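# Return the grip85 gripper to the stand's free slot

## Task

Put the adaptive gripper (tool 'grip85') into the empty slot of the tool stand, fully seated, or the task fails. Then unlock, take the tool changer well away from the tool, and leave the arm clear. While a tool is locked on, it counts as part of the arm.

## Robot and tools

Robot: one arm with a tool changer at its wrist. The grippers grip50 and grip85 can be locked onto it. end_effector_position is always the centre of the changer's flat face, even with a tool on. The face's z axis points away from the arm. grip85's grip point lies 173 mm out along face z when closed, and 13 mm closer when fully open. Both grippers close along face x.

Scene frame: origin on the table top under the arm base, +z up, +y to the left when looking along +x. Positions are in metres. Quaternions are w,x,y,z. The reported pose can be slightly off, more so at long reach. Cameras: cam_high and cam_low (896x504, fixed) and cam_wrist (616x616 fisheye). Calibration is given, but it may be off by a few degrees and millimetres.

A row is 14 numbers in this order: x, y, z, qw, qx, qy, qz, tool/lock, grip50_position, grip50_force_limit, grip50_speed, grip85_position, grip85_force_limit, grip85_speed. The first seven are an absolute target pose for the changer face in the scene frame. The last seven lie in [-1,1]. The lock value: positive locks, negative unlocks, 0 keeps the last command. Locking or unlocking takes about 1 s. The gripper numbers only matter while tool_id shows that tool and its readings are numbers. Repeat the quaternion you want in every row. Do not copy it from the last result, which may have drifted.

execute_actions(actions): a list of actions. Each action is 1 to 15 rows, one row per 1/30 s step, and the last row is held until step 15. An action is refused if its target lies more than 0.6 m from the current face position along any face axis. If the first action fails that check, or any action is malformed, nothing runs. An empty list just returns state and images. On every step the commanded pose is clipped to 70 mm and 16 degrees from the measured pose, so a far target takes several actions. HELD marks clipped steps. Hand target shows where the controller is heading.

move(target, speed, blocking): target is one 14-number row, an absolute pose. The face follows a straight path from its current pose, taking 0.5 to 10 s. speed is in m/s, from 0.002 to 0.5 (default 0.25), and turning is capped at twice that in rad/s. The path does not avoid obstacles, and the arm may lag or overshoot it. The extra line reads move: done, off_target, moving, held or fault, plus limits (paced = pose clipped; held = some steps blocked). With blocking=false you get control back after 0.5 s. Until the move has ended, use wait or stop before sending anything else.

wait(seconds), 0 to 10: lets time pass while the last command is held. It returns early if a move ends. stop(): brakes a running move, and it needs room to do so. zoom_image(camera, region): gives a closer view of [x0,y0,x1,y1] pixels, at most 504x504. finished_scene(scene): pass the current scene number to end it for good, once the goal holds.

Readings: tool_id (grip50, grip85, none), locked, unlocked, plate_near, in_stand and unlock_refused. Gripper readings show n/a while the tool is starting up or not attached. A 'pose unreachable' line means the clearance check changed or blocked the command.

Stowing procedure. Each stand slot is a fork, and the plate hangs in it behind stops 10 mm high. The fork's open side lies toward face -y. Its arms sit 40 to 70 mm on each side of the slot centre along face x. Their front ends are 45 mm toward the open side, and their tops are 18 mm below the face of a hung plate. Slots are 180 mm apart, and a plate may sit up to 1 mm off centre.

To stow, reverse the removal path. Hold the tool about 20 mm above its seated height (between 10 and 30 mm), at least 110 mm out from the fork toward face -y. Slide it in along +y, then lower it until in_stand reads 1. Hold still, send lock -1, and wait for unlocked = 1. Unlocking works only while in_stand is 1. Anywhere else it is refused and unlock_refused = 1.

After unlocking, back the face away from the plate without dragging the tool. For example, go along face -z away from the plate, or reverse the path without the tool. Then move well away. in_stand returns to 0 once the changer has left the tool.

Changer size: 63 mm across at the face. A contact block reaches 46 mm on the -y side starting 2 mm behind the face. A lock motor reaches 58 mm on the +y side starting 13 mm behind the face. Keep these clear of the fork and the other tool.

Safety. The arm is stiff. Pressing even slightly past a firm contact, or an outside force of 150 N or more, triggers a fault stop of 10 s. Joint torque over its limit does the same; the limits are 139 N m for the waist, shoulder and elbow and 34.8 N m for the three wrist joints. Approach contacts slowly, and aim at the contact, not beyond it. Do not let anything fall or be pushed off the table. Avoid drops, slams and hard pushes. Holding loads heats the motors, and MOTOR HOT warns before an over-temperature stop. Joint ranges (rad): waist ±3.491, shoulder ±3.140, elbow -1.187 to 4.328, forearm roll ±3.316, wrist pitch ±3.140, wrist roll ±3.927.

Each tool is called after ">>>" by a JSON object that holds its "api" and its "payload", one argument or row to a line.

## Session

>>> {"api": "execute_actions", "payload": {
  "actions": []
}}

Scene clock: 0.00 s.
end_effector_position=(+0.5984, -0.2437, +0.3797) locked=0 unlocked=1 plate_near=0 in_stand=0 unlock_refused=0 tool_id=none grip50_position_measured=n/a grip50_object_status=n/a grip85_position_measured=n/a grip85_object_status=n/a end_effector_quat_wxyz=(+0.204, +0.979, -0.026, +0.003)
Joint positions: [ 0.166  0.418 -0.069  0.634 -1.15  -1.938]
Joint velocities: [ 0.    -0.    -0.001 -0.001 -0.    -0.   ]
Hand target: +0.598, -0.244, +0.380; +0.204, +0.979, -0.026, +0.003
camera_calibration (this result's frames):
cam_wrist: T_world_to_cam=[[0.997607, -0.00526028, 0.0689461, -0.625026], [-0.0496914, -0.747907, 0.661941, -0.343954], [0.0480833, -0.663783, -0.746378, 0.148528], [0, 0, 0, 1]] pos_world=[0.599297, -0.161943, 0.381628]

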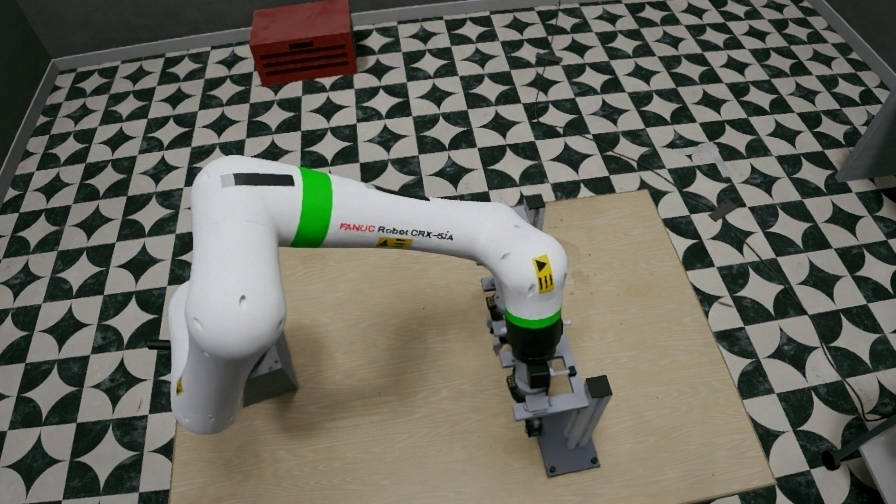

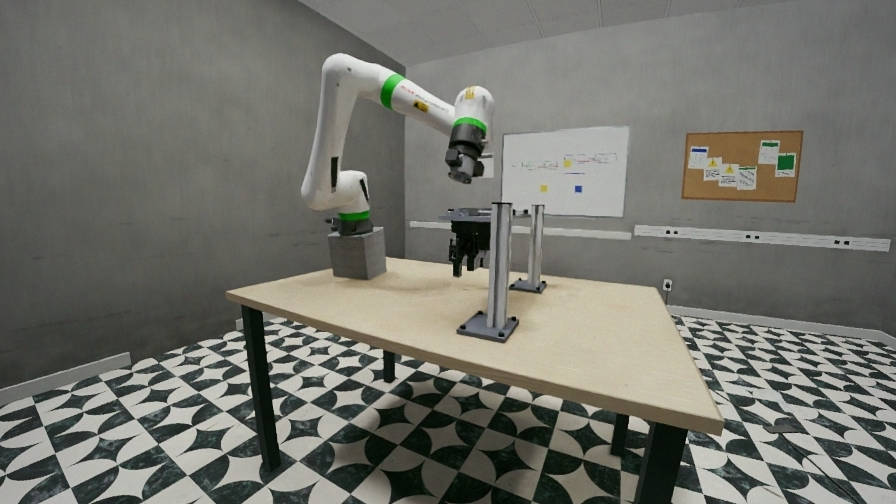

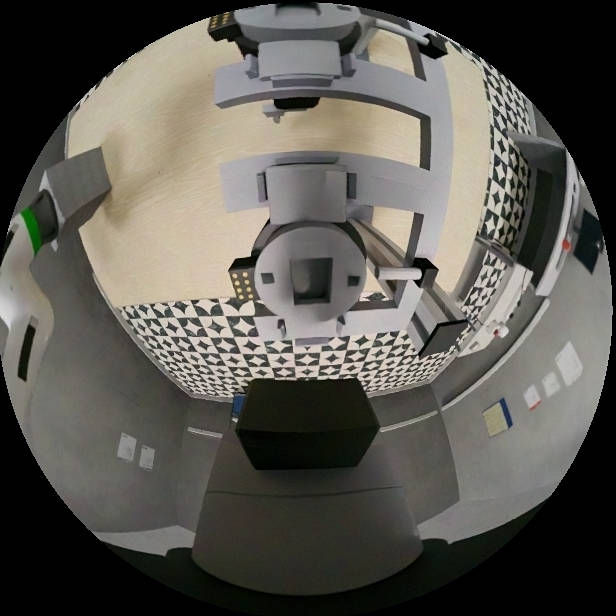

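>>> {"api": "move", "payload": {
  "target": [0.50,-0.10,0.47,0,0.707,0.707,0,0,0,0,0,0,0,0],
  "speed": 0.4
}}

>>> {"api": "zoom_image", "payload": {
  "camera": "cam_wrist",
  "region": [120, 280, 500, 420]
}}

>>> {"api": "zoom_image", "payload": {
  "camera": "cam_high",
  "region": [440, 170, 680, 480]
}}

Scene clock: 2.63 s.
end_effector_position=(+0.5007, -0.0996, +0.4704) locked=0 unlocked=1 plate_near=0 in_stand=0 unlock_refused=0 tool_id=none grip50_position_measured=n/a grip50_object_status=n/a grip85_position_measured=n/a grip85_object_status=n/a end_effector_quat_wxyz=(+0.000, +0.707, +0.708, +0.000)
Joint positions: [ 0.377  0.099 -0.12   0.169 -1.355 -0.267]
Joint velocities: [-0.    -0.     0.002  0.     0.001  0.   ]
Hand target: +0.501, -0.100, +0.470; +0.000, +0.707, +0.708, -0.000
Off the commanded pose: 0.001 m, 0 deg.
move: done
camera_calibration (this result's frames):
cam_wrist: T_world_to_cam=[[-0.020375, 0.997691, 0.0647939, 0.0784605], [0.951146, -0.000626324, 0.308741, -0.561543], [0.308068, 0.0679191, -0.948937, 0.354531], [0, 0, 0, 1]] pos_world=[0.426488, -0.10271, 0.504715]

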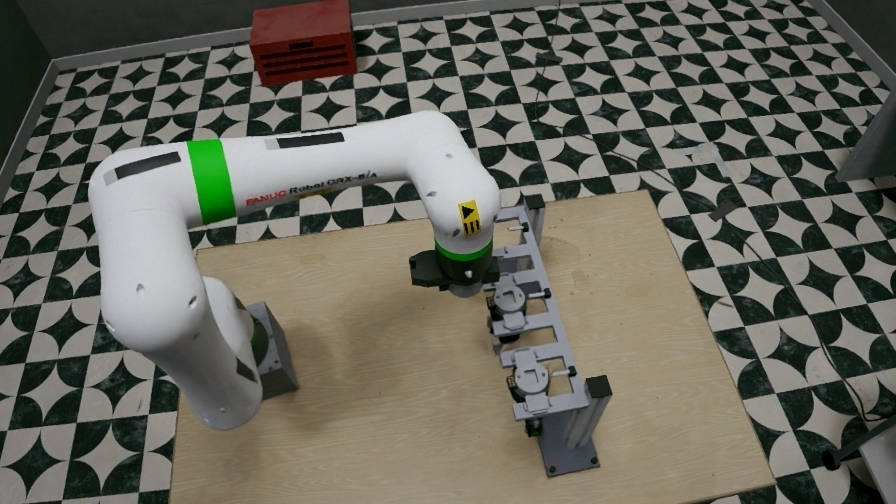

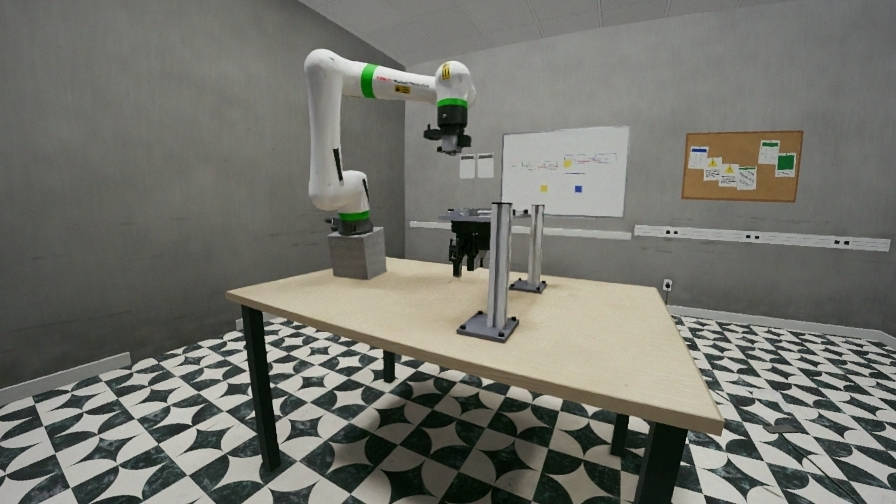

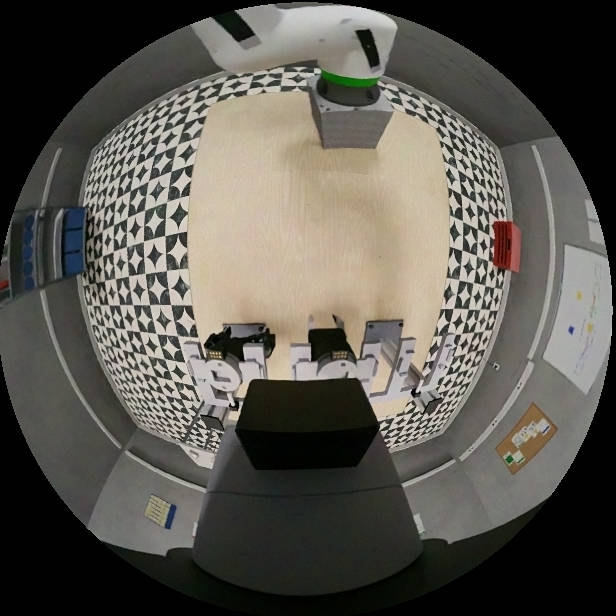

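Region (120, 280, 500, 420) of cam_wrist's 616x616 image, scaled by 1.326, with more detail than that image has; it fills the top 186 rows of this view, and the rest is white.

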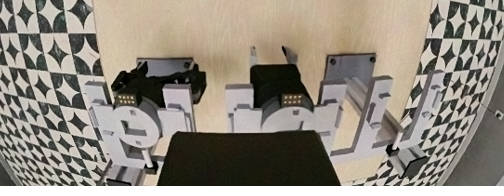

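Region (440, 170, 680, 480) of cam_high's 896x504 image, scaled by 1.626, with more detail than that image has; it fills the left 390 columns of this view, and the rest is white.

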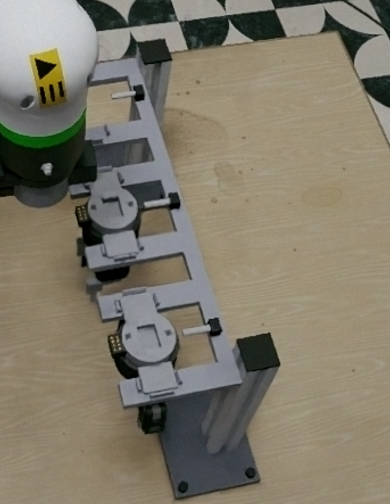

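>>> {"api": "move", "payload": {
  "target": [0.606,-0.218,0.34,0,0.707,0.707,0,0,0,0,0,0,0,0],
  "speed": 0.3
}}

>>> {"api": "zoom_image", "payload": {
  "camera": "cam_wrist",
  "region": [140, 270, 480, 440]
}}

>>> {"api": "zoom_image", "payload": {
  "camera": "cam_low",
  "region": [420, 170, 540, 260]
}}

Scene clock: 3.93 s.
end_effector_position=(+0.6054, -0.2181, +0.3399) locked=0 unlocked=1 plate_near=0 in_stand=0 unlock_refused=0 tool_id=none grip50_position_measured=n/a grip50_object_status=n/a grip85_position_measured=n/a grip85_object_status=n/a end_effector_quat_wxyz=(-0.000, +0.707, +0.707, +0.001)
Joint positions: [ 0.099  0.478  0.109  0.172 -1.163 -0.019]
Joint velocities: [-0.     0.001  0.001  0.001  0.002 -0.   ]
Hand target: +0.605, -0.218, +0.340; -0.000, +0.707, +0.707, +0.001
Off the commanded pose: 0.001 m, 0 deg.
move: done
camera_calibration (this result's frames):
cam_wrist: T_world_to_cam=[[-0.0187443, 0.997632, 0.06618, 0.205854], [0.951098, -0.00262005, 0.308877, -0.62137], [0.308319, 0.0687334, -0.948797, 0.206519], [0, 0, 0, 1]] pos_world=[0.531169, -0.221189, 0.374248]

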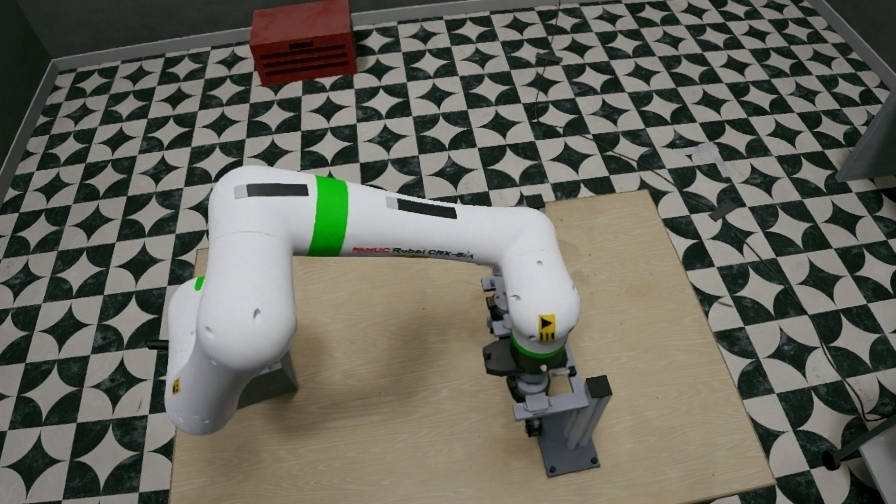

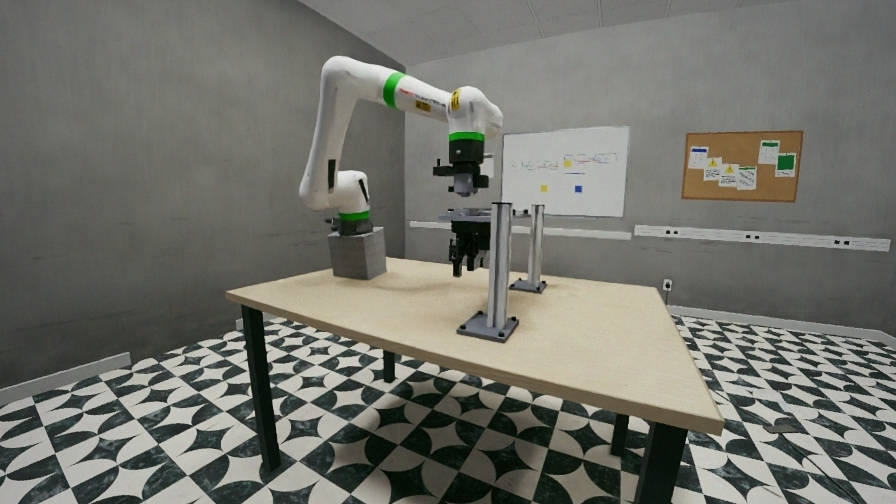

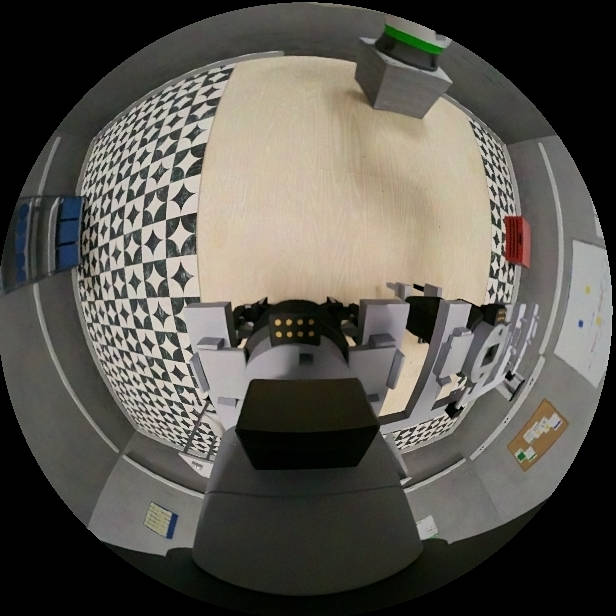

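Region (140, 270, 480, 440) of cam_wrist's 616x616 image, scaled by 1.482, with more detail than that image has.

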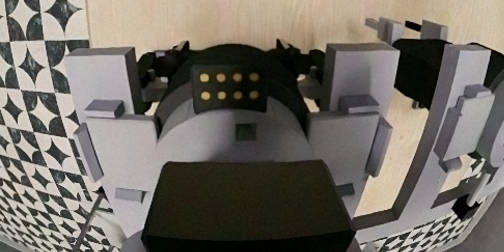

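Region (420, 170, 540, 260) of cam_low's 896x504 image, scaled by 4.200, with more detail than that image has; it fills the top 378 rows of this view, and the rest is white.

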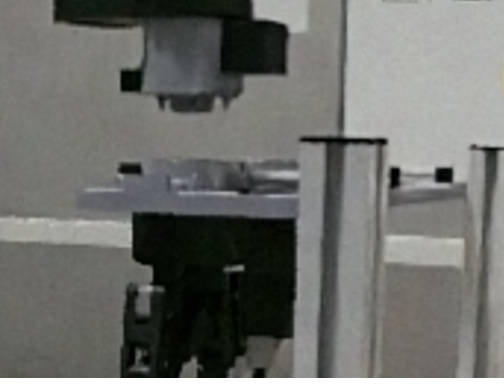

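>>> {"api": "move", "payload": {
  "target": [0.606,-0.2205,0.313,0,0.707,0.707,0,0,0,0,0,0,0,0],
  "speed": 0.1
}}

>>> {"api": "zoom_image", "payload": {
  "camera": "cam_wrist",
  "region": [140, 270, 480, 440]
}}

>>> {"api": "zoom_image", "payload": {
  "camera": "cam_low",
  "region": [430, 180, 510, 240]
}}

Scene clock: 4.77 s.
end_effector_position=(+0.6059, -0.2205, +0.3131) locked=0 unlocked=1 plate_near=0 in_stand=0 unlock_refused=0 tool_id=none grip50_position_measured=n/a grip50_object_status=n/a grip85_position_measured=n/a grip85_object_status=n/a end_effector_quat_wxyz=(+0.000, +0.707, +0.707, +0.000)
Joint positions: [ 0.088  0.507  0.086  0.177 -1.11  -0.018]
Joint velocities: [-0.     0.001 -0.001  0.001  0.     0.   ]
Hand target: +0.606, -0.221, +0.313; +0.000, +0.707, +0.707, -0.000
Off the commanded pose: 0.000 m, 0 deg.
move: done
camera_calibration (this result's frames):
cam_wrist: T_world_to_cam=[[-0.0189972, 0.997692, 0.0651945, 0.210514], [0.95129, -0.00203169, 0.30829, -0.613374], [0.307711, 0.0678755, -0.949056, 0.181295], [0, 0, 0, 1]] pos_world=[0.53171, -0.22358, 0.347432]

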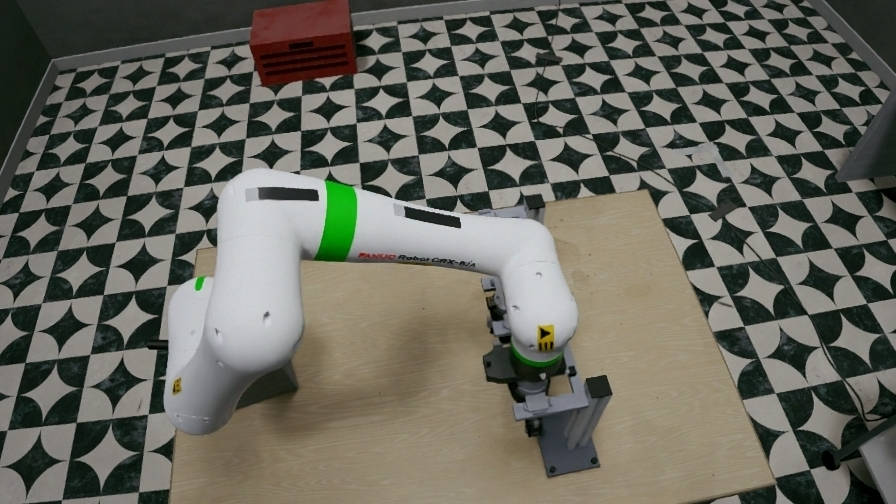

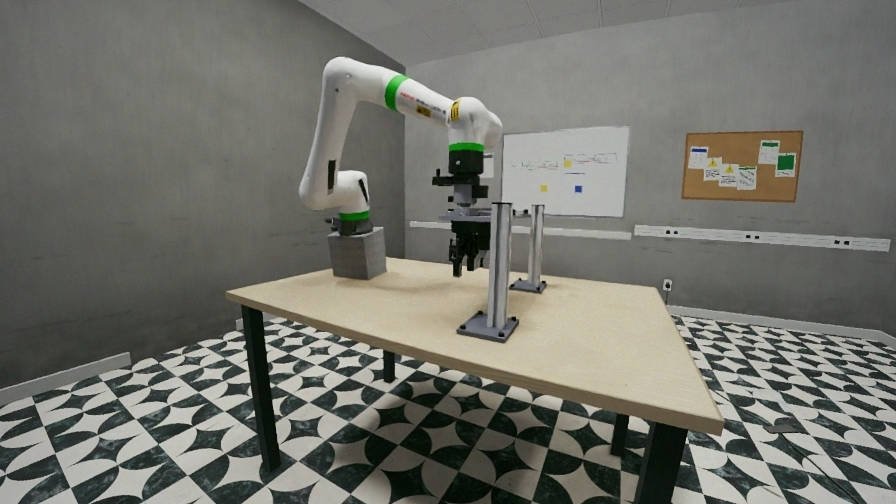

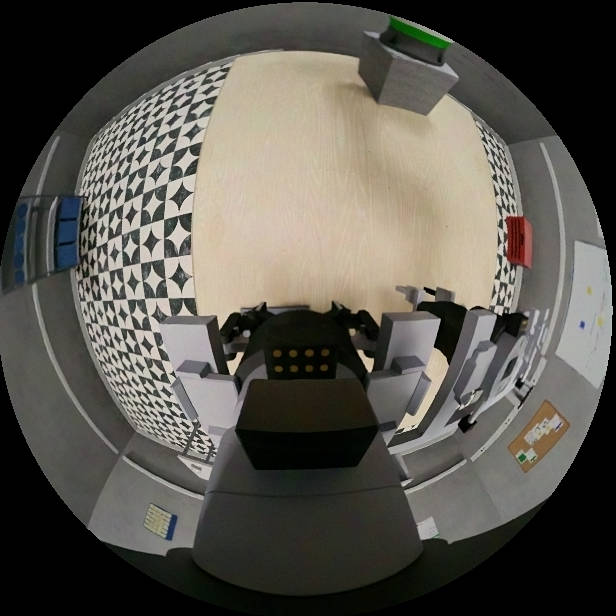

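Region (140, 270, 480, 440) of cam_wrist's 616x616 image, scaled by 1.482, with more detail than that image has.

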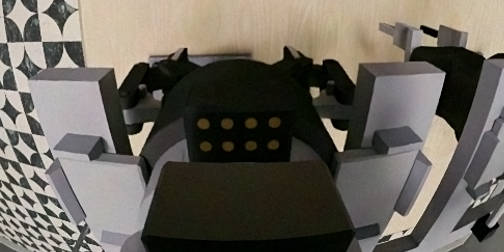

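Region (430, 180, 510, 240) of cam_low's 896x504 image, scaled by 6.300, with more detail than that image has; it fills the top 378 rows of this view, and the rest is white.

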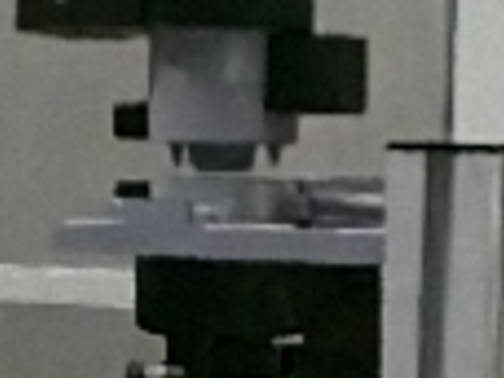

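>>> {"api": "move", "payload": {
  "target": [0.606,-0.2218,0.3025,0,0.707,0.707,0,0,0,0,0,0,0,0],
  "speed": 0.03
}}

>>> {"api": "zoom_image", "payload": {
  "camera": "cam_wrist",
  "region": [140, 270, 480, 440]
}}

>>> {"api": "zoom_image", "payload": {
  "camera": "cam_low",
  "region": [430, 180, 510, 240]
}}

Scene clock: 5.60 s.
end_effector_position=(+0.6060, -0.2217, +0.3026) locked=0 unlocked=1 plate_near=0 in_stand=1 unlock_refused=0 tool_id=none grip50_position_measured=n/a grip50_object_status=n/a grip85_position_measured=n/a grip85_object_status=n/a end_effector_quat_wxyz=(+0.000, +0.707, +0.707, +0.000)
Joint positions: [ 0.083  0.519  0.079  0.178 -1.09  -0.017]
Joint velocities: [-0.001 -0.    -0.001  0.002 -0.    -0.   ]
Hand target: +0.606, -0.222, +0.303; +0.000, +0.707, +0.707, -0.000
Off the commanded pose: 0.000 m, 0 deg.
move: done
camera_calibration (this result's frames):
cam_wrist: T_world_to_cam=[[-0.0192174, 0.997681, 0.0652877, 0.212478], [0.951257, -0.0018579, 0.308393, -0.610232], [0.307799, 0.0680319, -0.949016, 0.171365], [0, 0, 0, 1]] pos_world=[0.531825, -0.224778, 0.336947]

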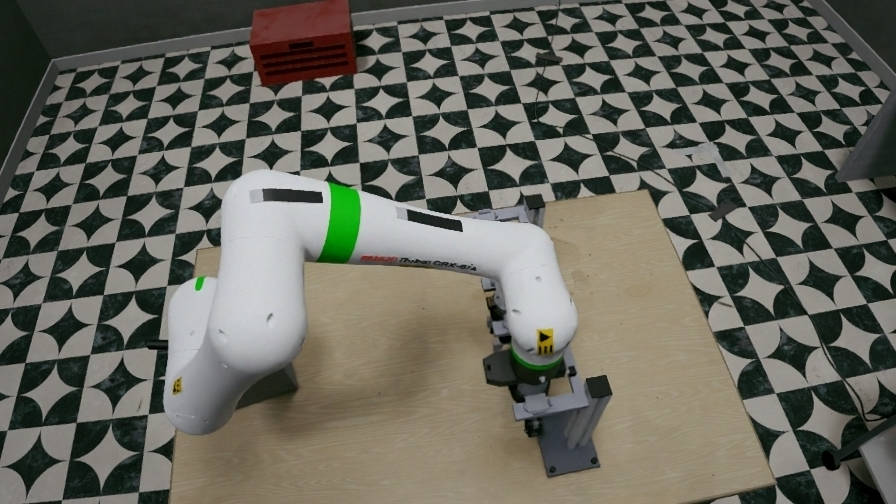

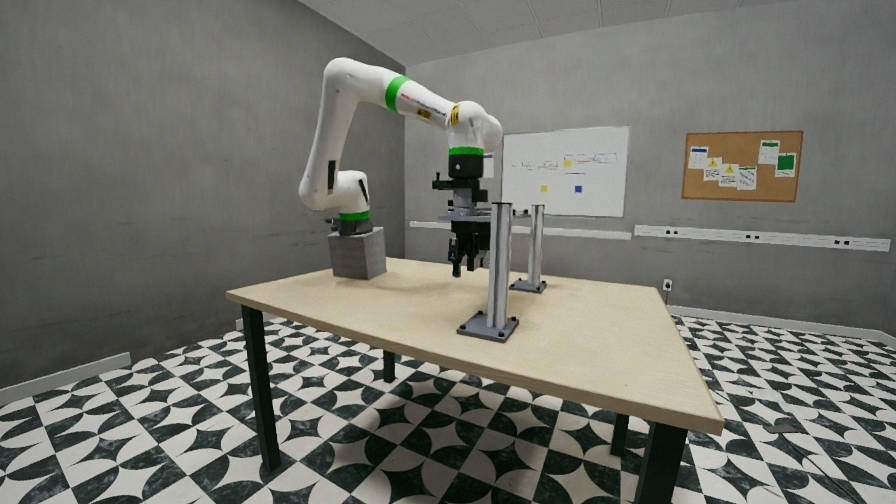

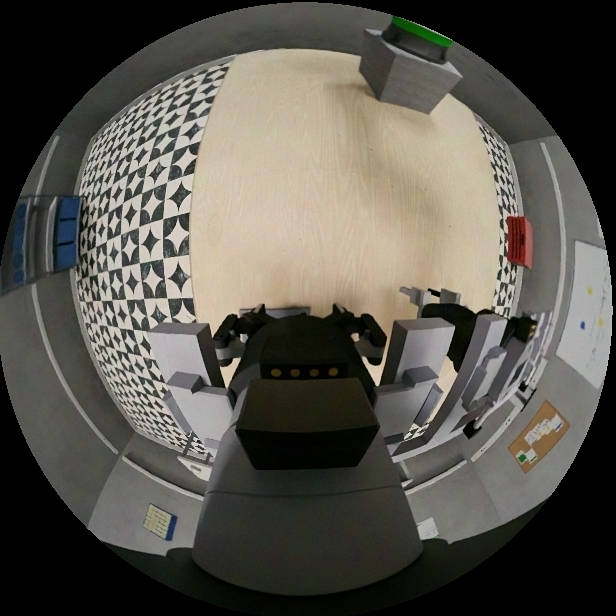

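Region (140, 270, 480, 440) of cam_wrist's 616x616 image, scaled by 1.482, with more detail than that image has.

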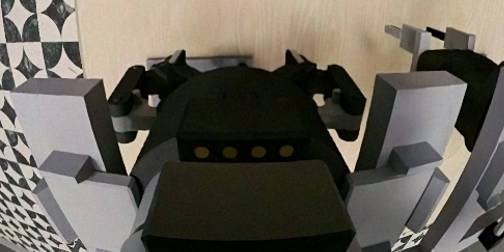

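Region (430, 180, 510, 240) of cam_low's 896x504 image, scaled by 6.300, with more detail than that image has; it fills the top 378 rows of this view, and the rest is white.

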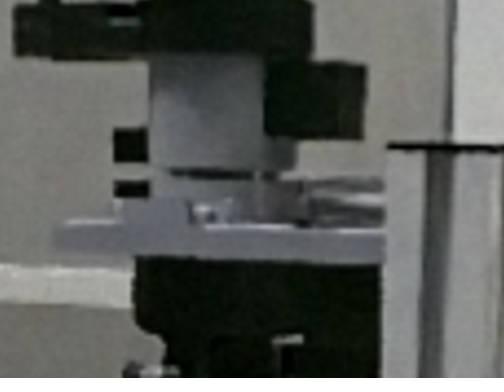

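>>> {"api": "move", "payload": {
  "target": [0.606,-0.222,0.2996,0,0.707,0.707,0,0,0,0,0,0,0,0],
  "speed": 0.015
}}

Scene clock: 6.37 s.
end_effector_position=(+0.6061, -0.2218, +0.2997) locked=0 unlocked=1 plate_near=0 in_stand=1 unlock_refused=0 tool_id=none grip50_position_measured=n/a grip50_object_status=n/a grip85_position_measured=n/a grip85_object_status=n/a end_effector_quat_wxyz=(+0.000, +0.707, +0.707, +0.000)
Joint positions: [ 0.082  0.522  0.077  0.179 -1.084 -0.017]
Joint velocities: [-0.001  0.001 -0.001 -0.001  0.    -0.   ]
Hand target: +0.606, -0.222, +0.300; +0.000, +0.707, +0.707, -0.000
Off the commanded pose: 0.000 m, 0 deg.
move: done
camera_calibration (this result's frames):
cam_wrist: T_world_to_cam=[[-0.0193364, 0.997678, 0.0652985, 0.212886], [0.95123, -0.00175385, 0.308478, -0.609398], [0.307876, 0.0680787, -0.948988, 0.168578], [0, 0, 0, 1]] pos_world=[0.531893, -0.224937, 0.334063]

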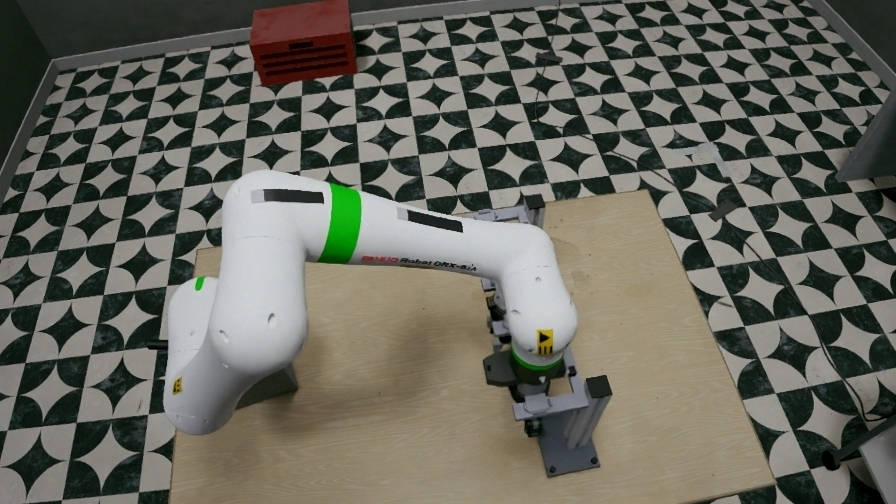

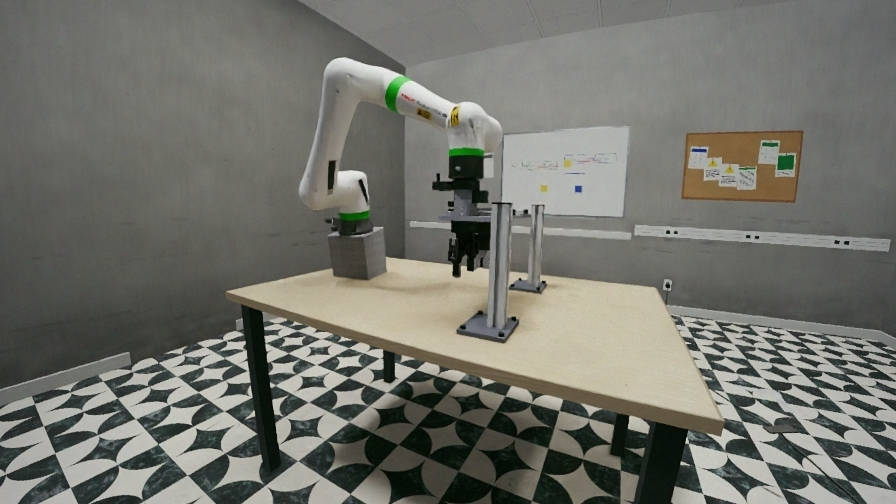

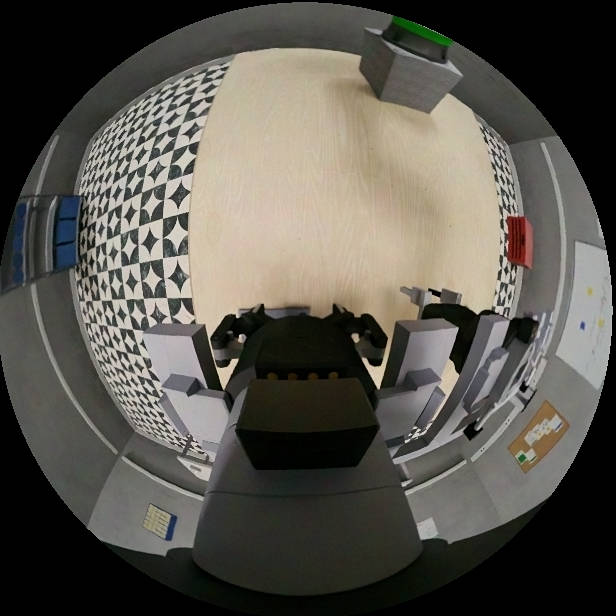

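>>> {"api": "execute_actions", "payload": {
  "actions": [
    [[0.606,-0.222,0.2988,0,0.707,0.707,0,0,0,0,0,1,0,1]]
  ]
}}

>>> {"api": "zoom_image", "payload": {
  "camera": "cam_low",
  "region": [430, 180, 510, 240]
}}

Scene clock: 6.93 s.
end_effector_position=(+0.6061, -0.2220, +0.2989) locked=0 unlocked=1 plate_near=1 in_stand=1 unlock_refused=0 tool_id=none grip50_position_measured=n/a grip50_object_status=n/a grip85_position_measured=n/a grip85_object_status=n/a end_effector_quat_wxyz=(+0.000, +0.707, +0.707, +0.000)
Joint positions: [ 0.082  0.523  0.076  0.179 -1.083 -0.017]
Joint velocities: [-0.     0.001 -0.    -0.001 -0.001 -0.   ]
Hand target: +0.606, -0.222, +0.299; +0.000, +0.707, +0.707, +0.000
Off the commanded pose: 0.000 m, 0 deg.
Step readings (end_effector_position):
0: (+0.6061, -0.2219, +0.2997)
1: (+0.6061, -0.2219, +0.2996)
2: (+0.6061, -0.2219, +0.2992)
4: (+0.6061, -0.2219, +0.2991)
8: (+0.6061, -0.2219, +0.2990)
15: end_effector_position above
camera_calibration (this result's frames):
cam_wrist: T_world_to_cam=[[-0.0193347, 0.997687, 0.065172, 0.213102], [0.951256, -0.00171063, 0.308398, -0.609098], [0.307796, 0.0679581, -0.949022, 0.167852], [0, 0, 0, 1]] pos_world=[0.531864, -0.225058, 0.333252]

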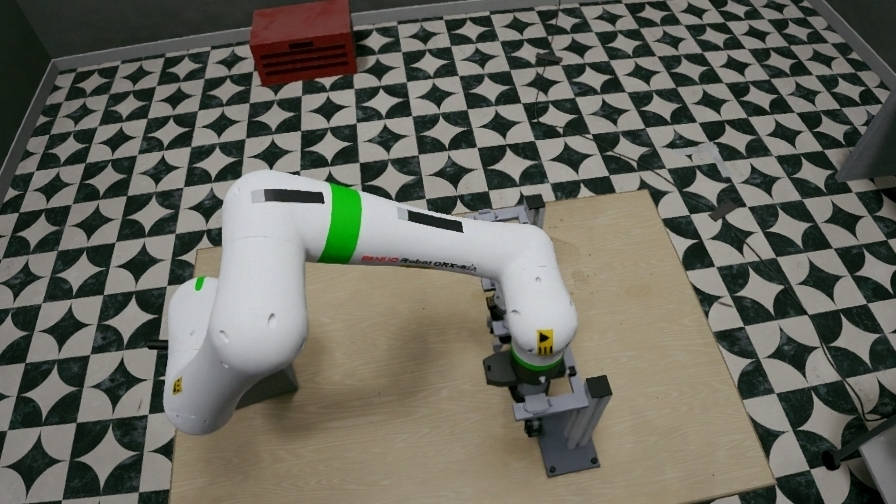

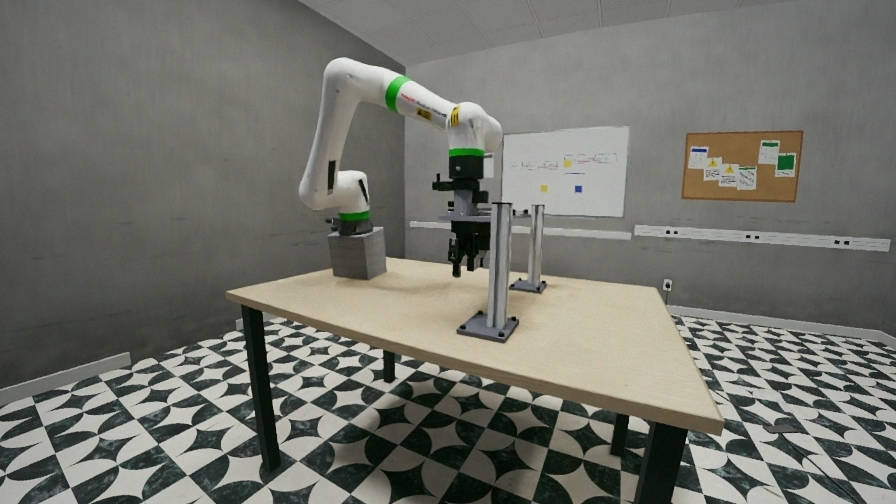

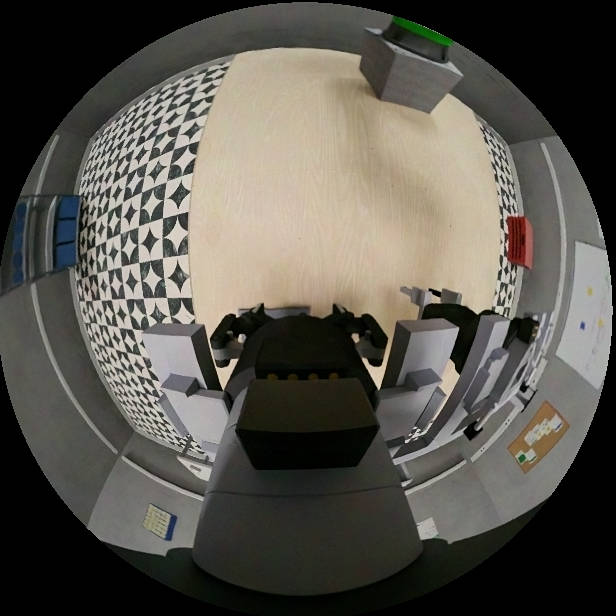

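Region (430, 180, 510, 240) of cam_low's 896x504 image, scaled by 6.300, with more detail than that image has; it fills the top 378 rows of this view, and the rest is white.

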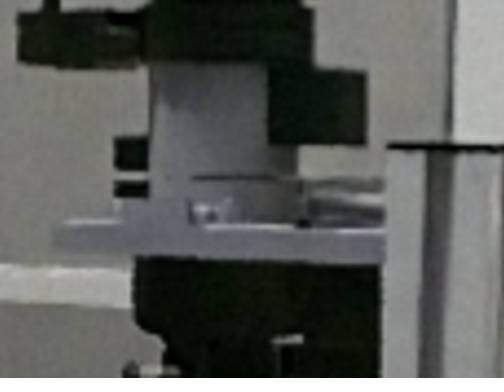

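>>> {"api": "execute_actions", "payload": {
  "actions": [
    [[0.606,-0.222,0.299,0,0.707,0.707,0,1,0,0,0,1,0,1]],
    [[0.606,-0.222,0.299,0,0.707,0.707,0,1,0,0,0,1,0,1]],
    [[0.606,-0.222,0.299,0,0.707,0.707,0,1,0,0,0,1,0,1]]
  ]
}}

Scene clock: 8.47 s.
end_effector_position=(+0.6060, -0.2220, +0.2990) locked=1 unlocked=0 plate_near=1 in_stand=1 unlock_refused=0 tool_id=grip85 grip50_position_measured=n/a grip50_object_status=n/a grip85_position_measured=n/a grip85_object_status=n/a end_effector_quat_wxyz=(+0.000, +0.707, +0.707, -0.000)
Joint positions: [ 0.082  0.523  0.076  0.179 -1.083 -0.017]
Joint velocities: [-0.     0.    -0.001  0.     0.003 -0.   ]
Hand target: +0.606, -0.222, +0.299; +0.000, +0.707, +0.707, -0.000
Off the commanded pose: 0.000 m, 0 deg.
Step readings (end_effector_position; steps 1 to 15: 1st action; 16 to 30: 2nd action; 31 to 45: 3rd action):
0: (+0.6061, -0.2220, +0.2989)
1: (+0.6060, -0.2220, +0.2989)
2: (+0.6060, -0.2220, +0.2989)
4: (+0.6060, -0.2220, +0.2989)
8: (+0.6060, -0.2220, +0.2989)
15: (+0.6060, -0.2220, +0.2989)
16: (+0.6060, -0.2220, +0.2989)
17: (+0.6060, -0.2220, +0.2989)
19: (+0.6060, -0.2220, +0.2989)
23: (+0.6060, -0.2220, +0.2988)
30: (+0.6060, -0.2220, +0.2989)
31: (+0.6060, -0.2220, +0.2989)
32: (+0.6060, -0.2220, +0.2989)
34: (+0.6060, -0.2220, +0.2989)
38: (+0.6060, -0.2220, +0.2990)
45: end_effector_position above
camera_calibration (this result's frames):
cam_wrist: T_world_to_cam=[[-0.019175, 0.997691, 0.0651527, 0.21306], [0.951317, -0.00184346, 0.308209, -0.609087], [0.307618, 0.0678907, -0.949085, 0.168084], [0, 0, 0, 1]] pos_world=[0.531815, -0.225102, 0.333371]

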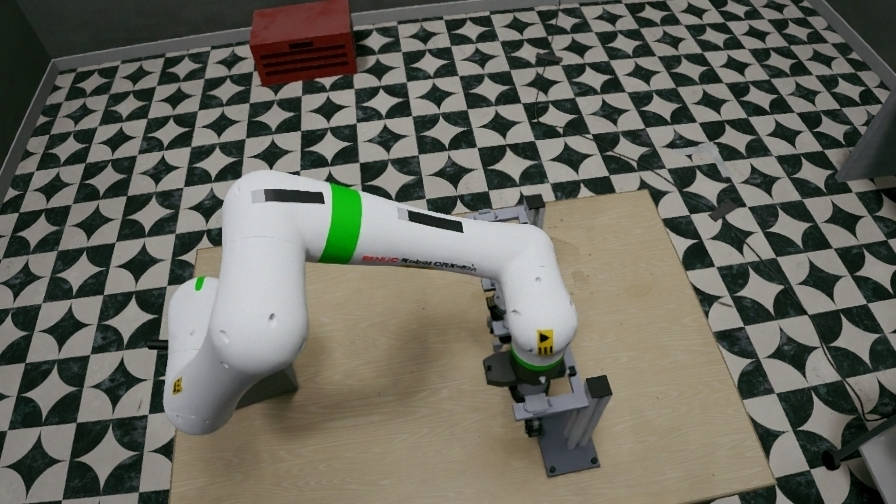

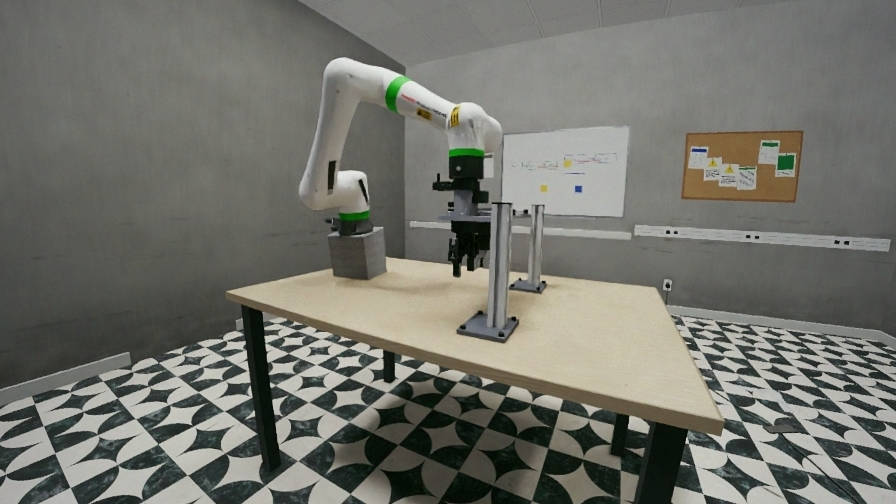

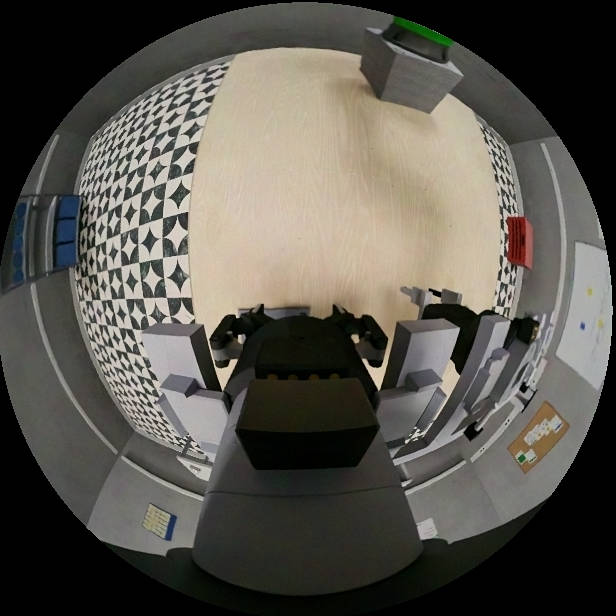

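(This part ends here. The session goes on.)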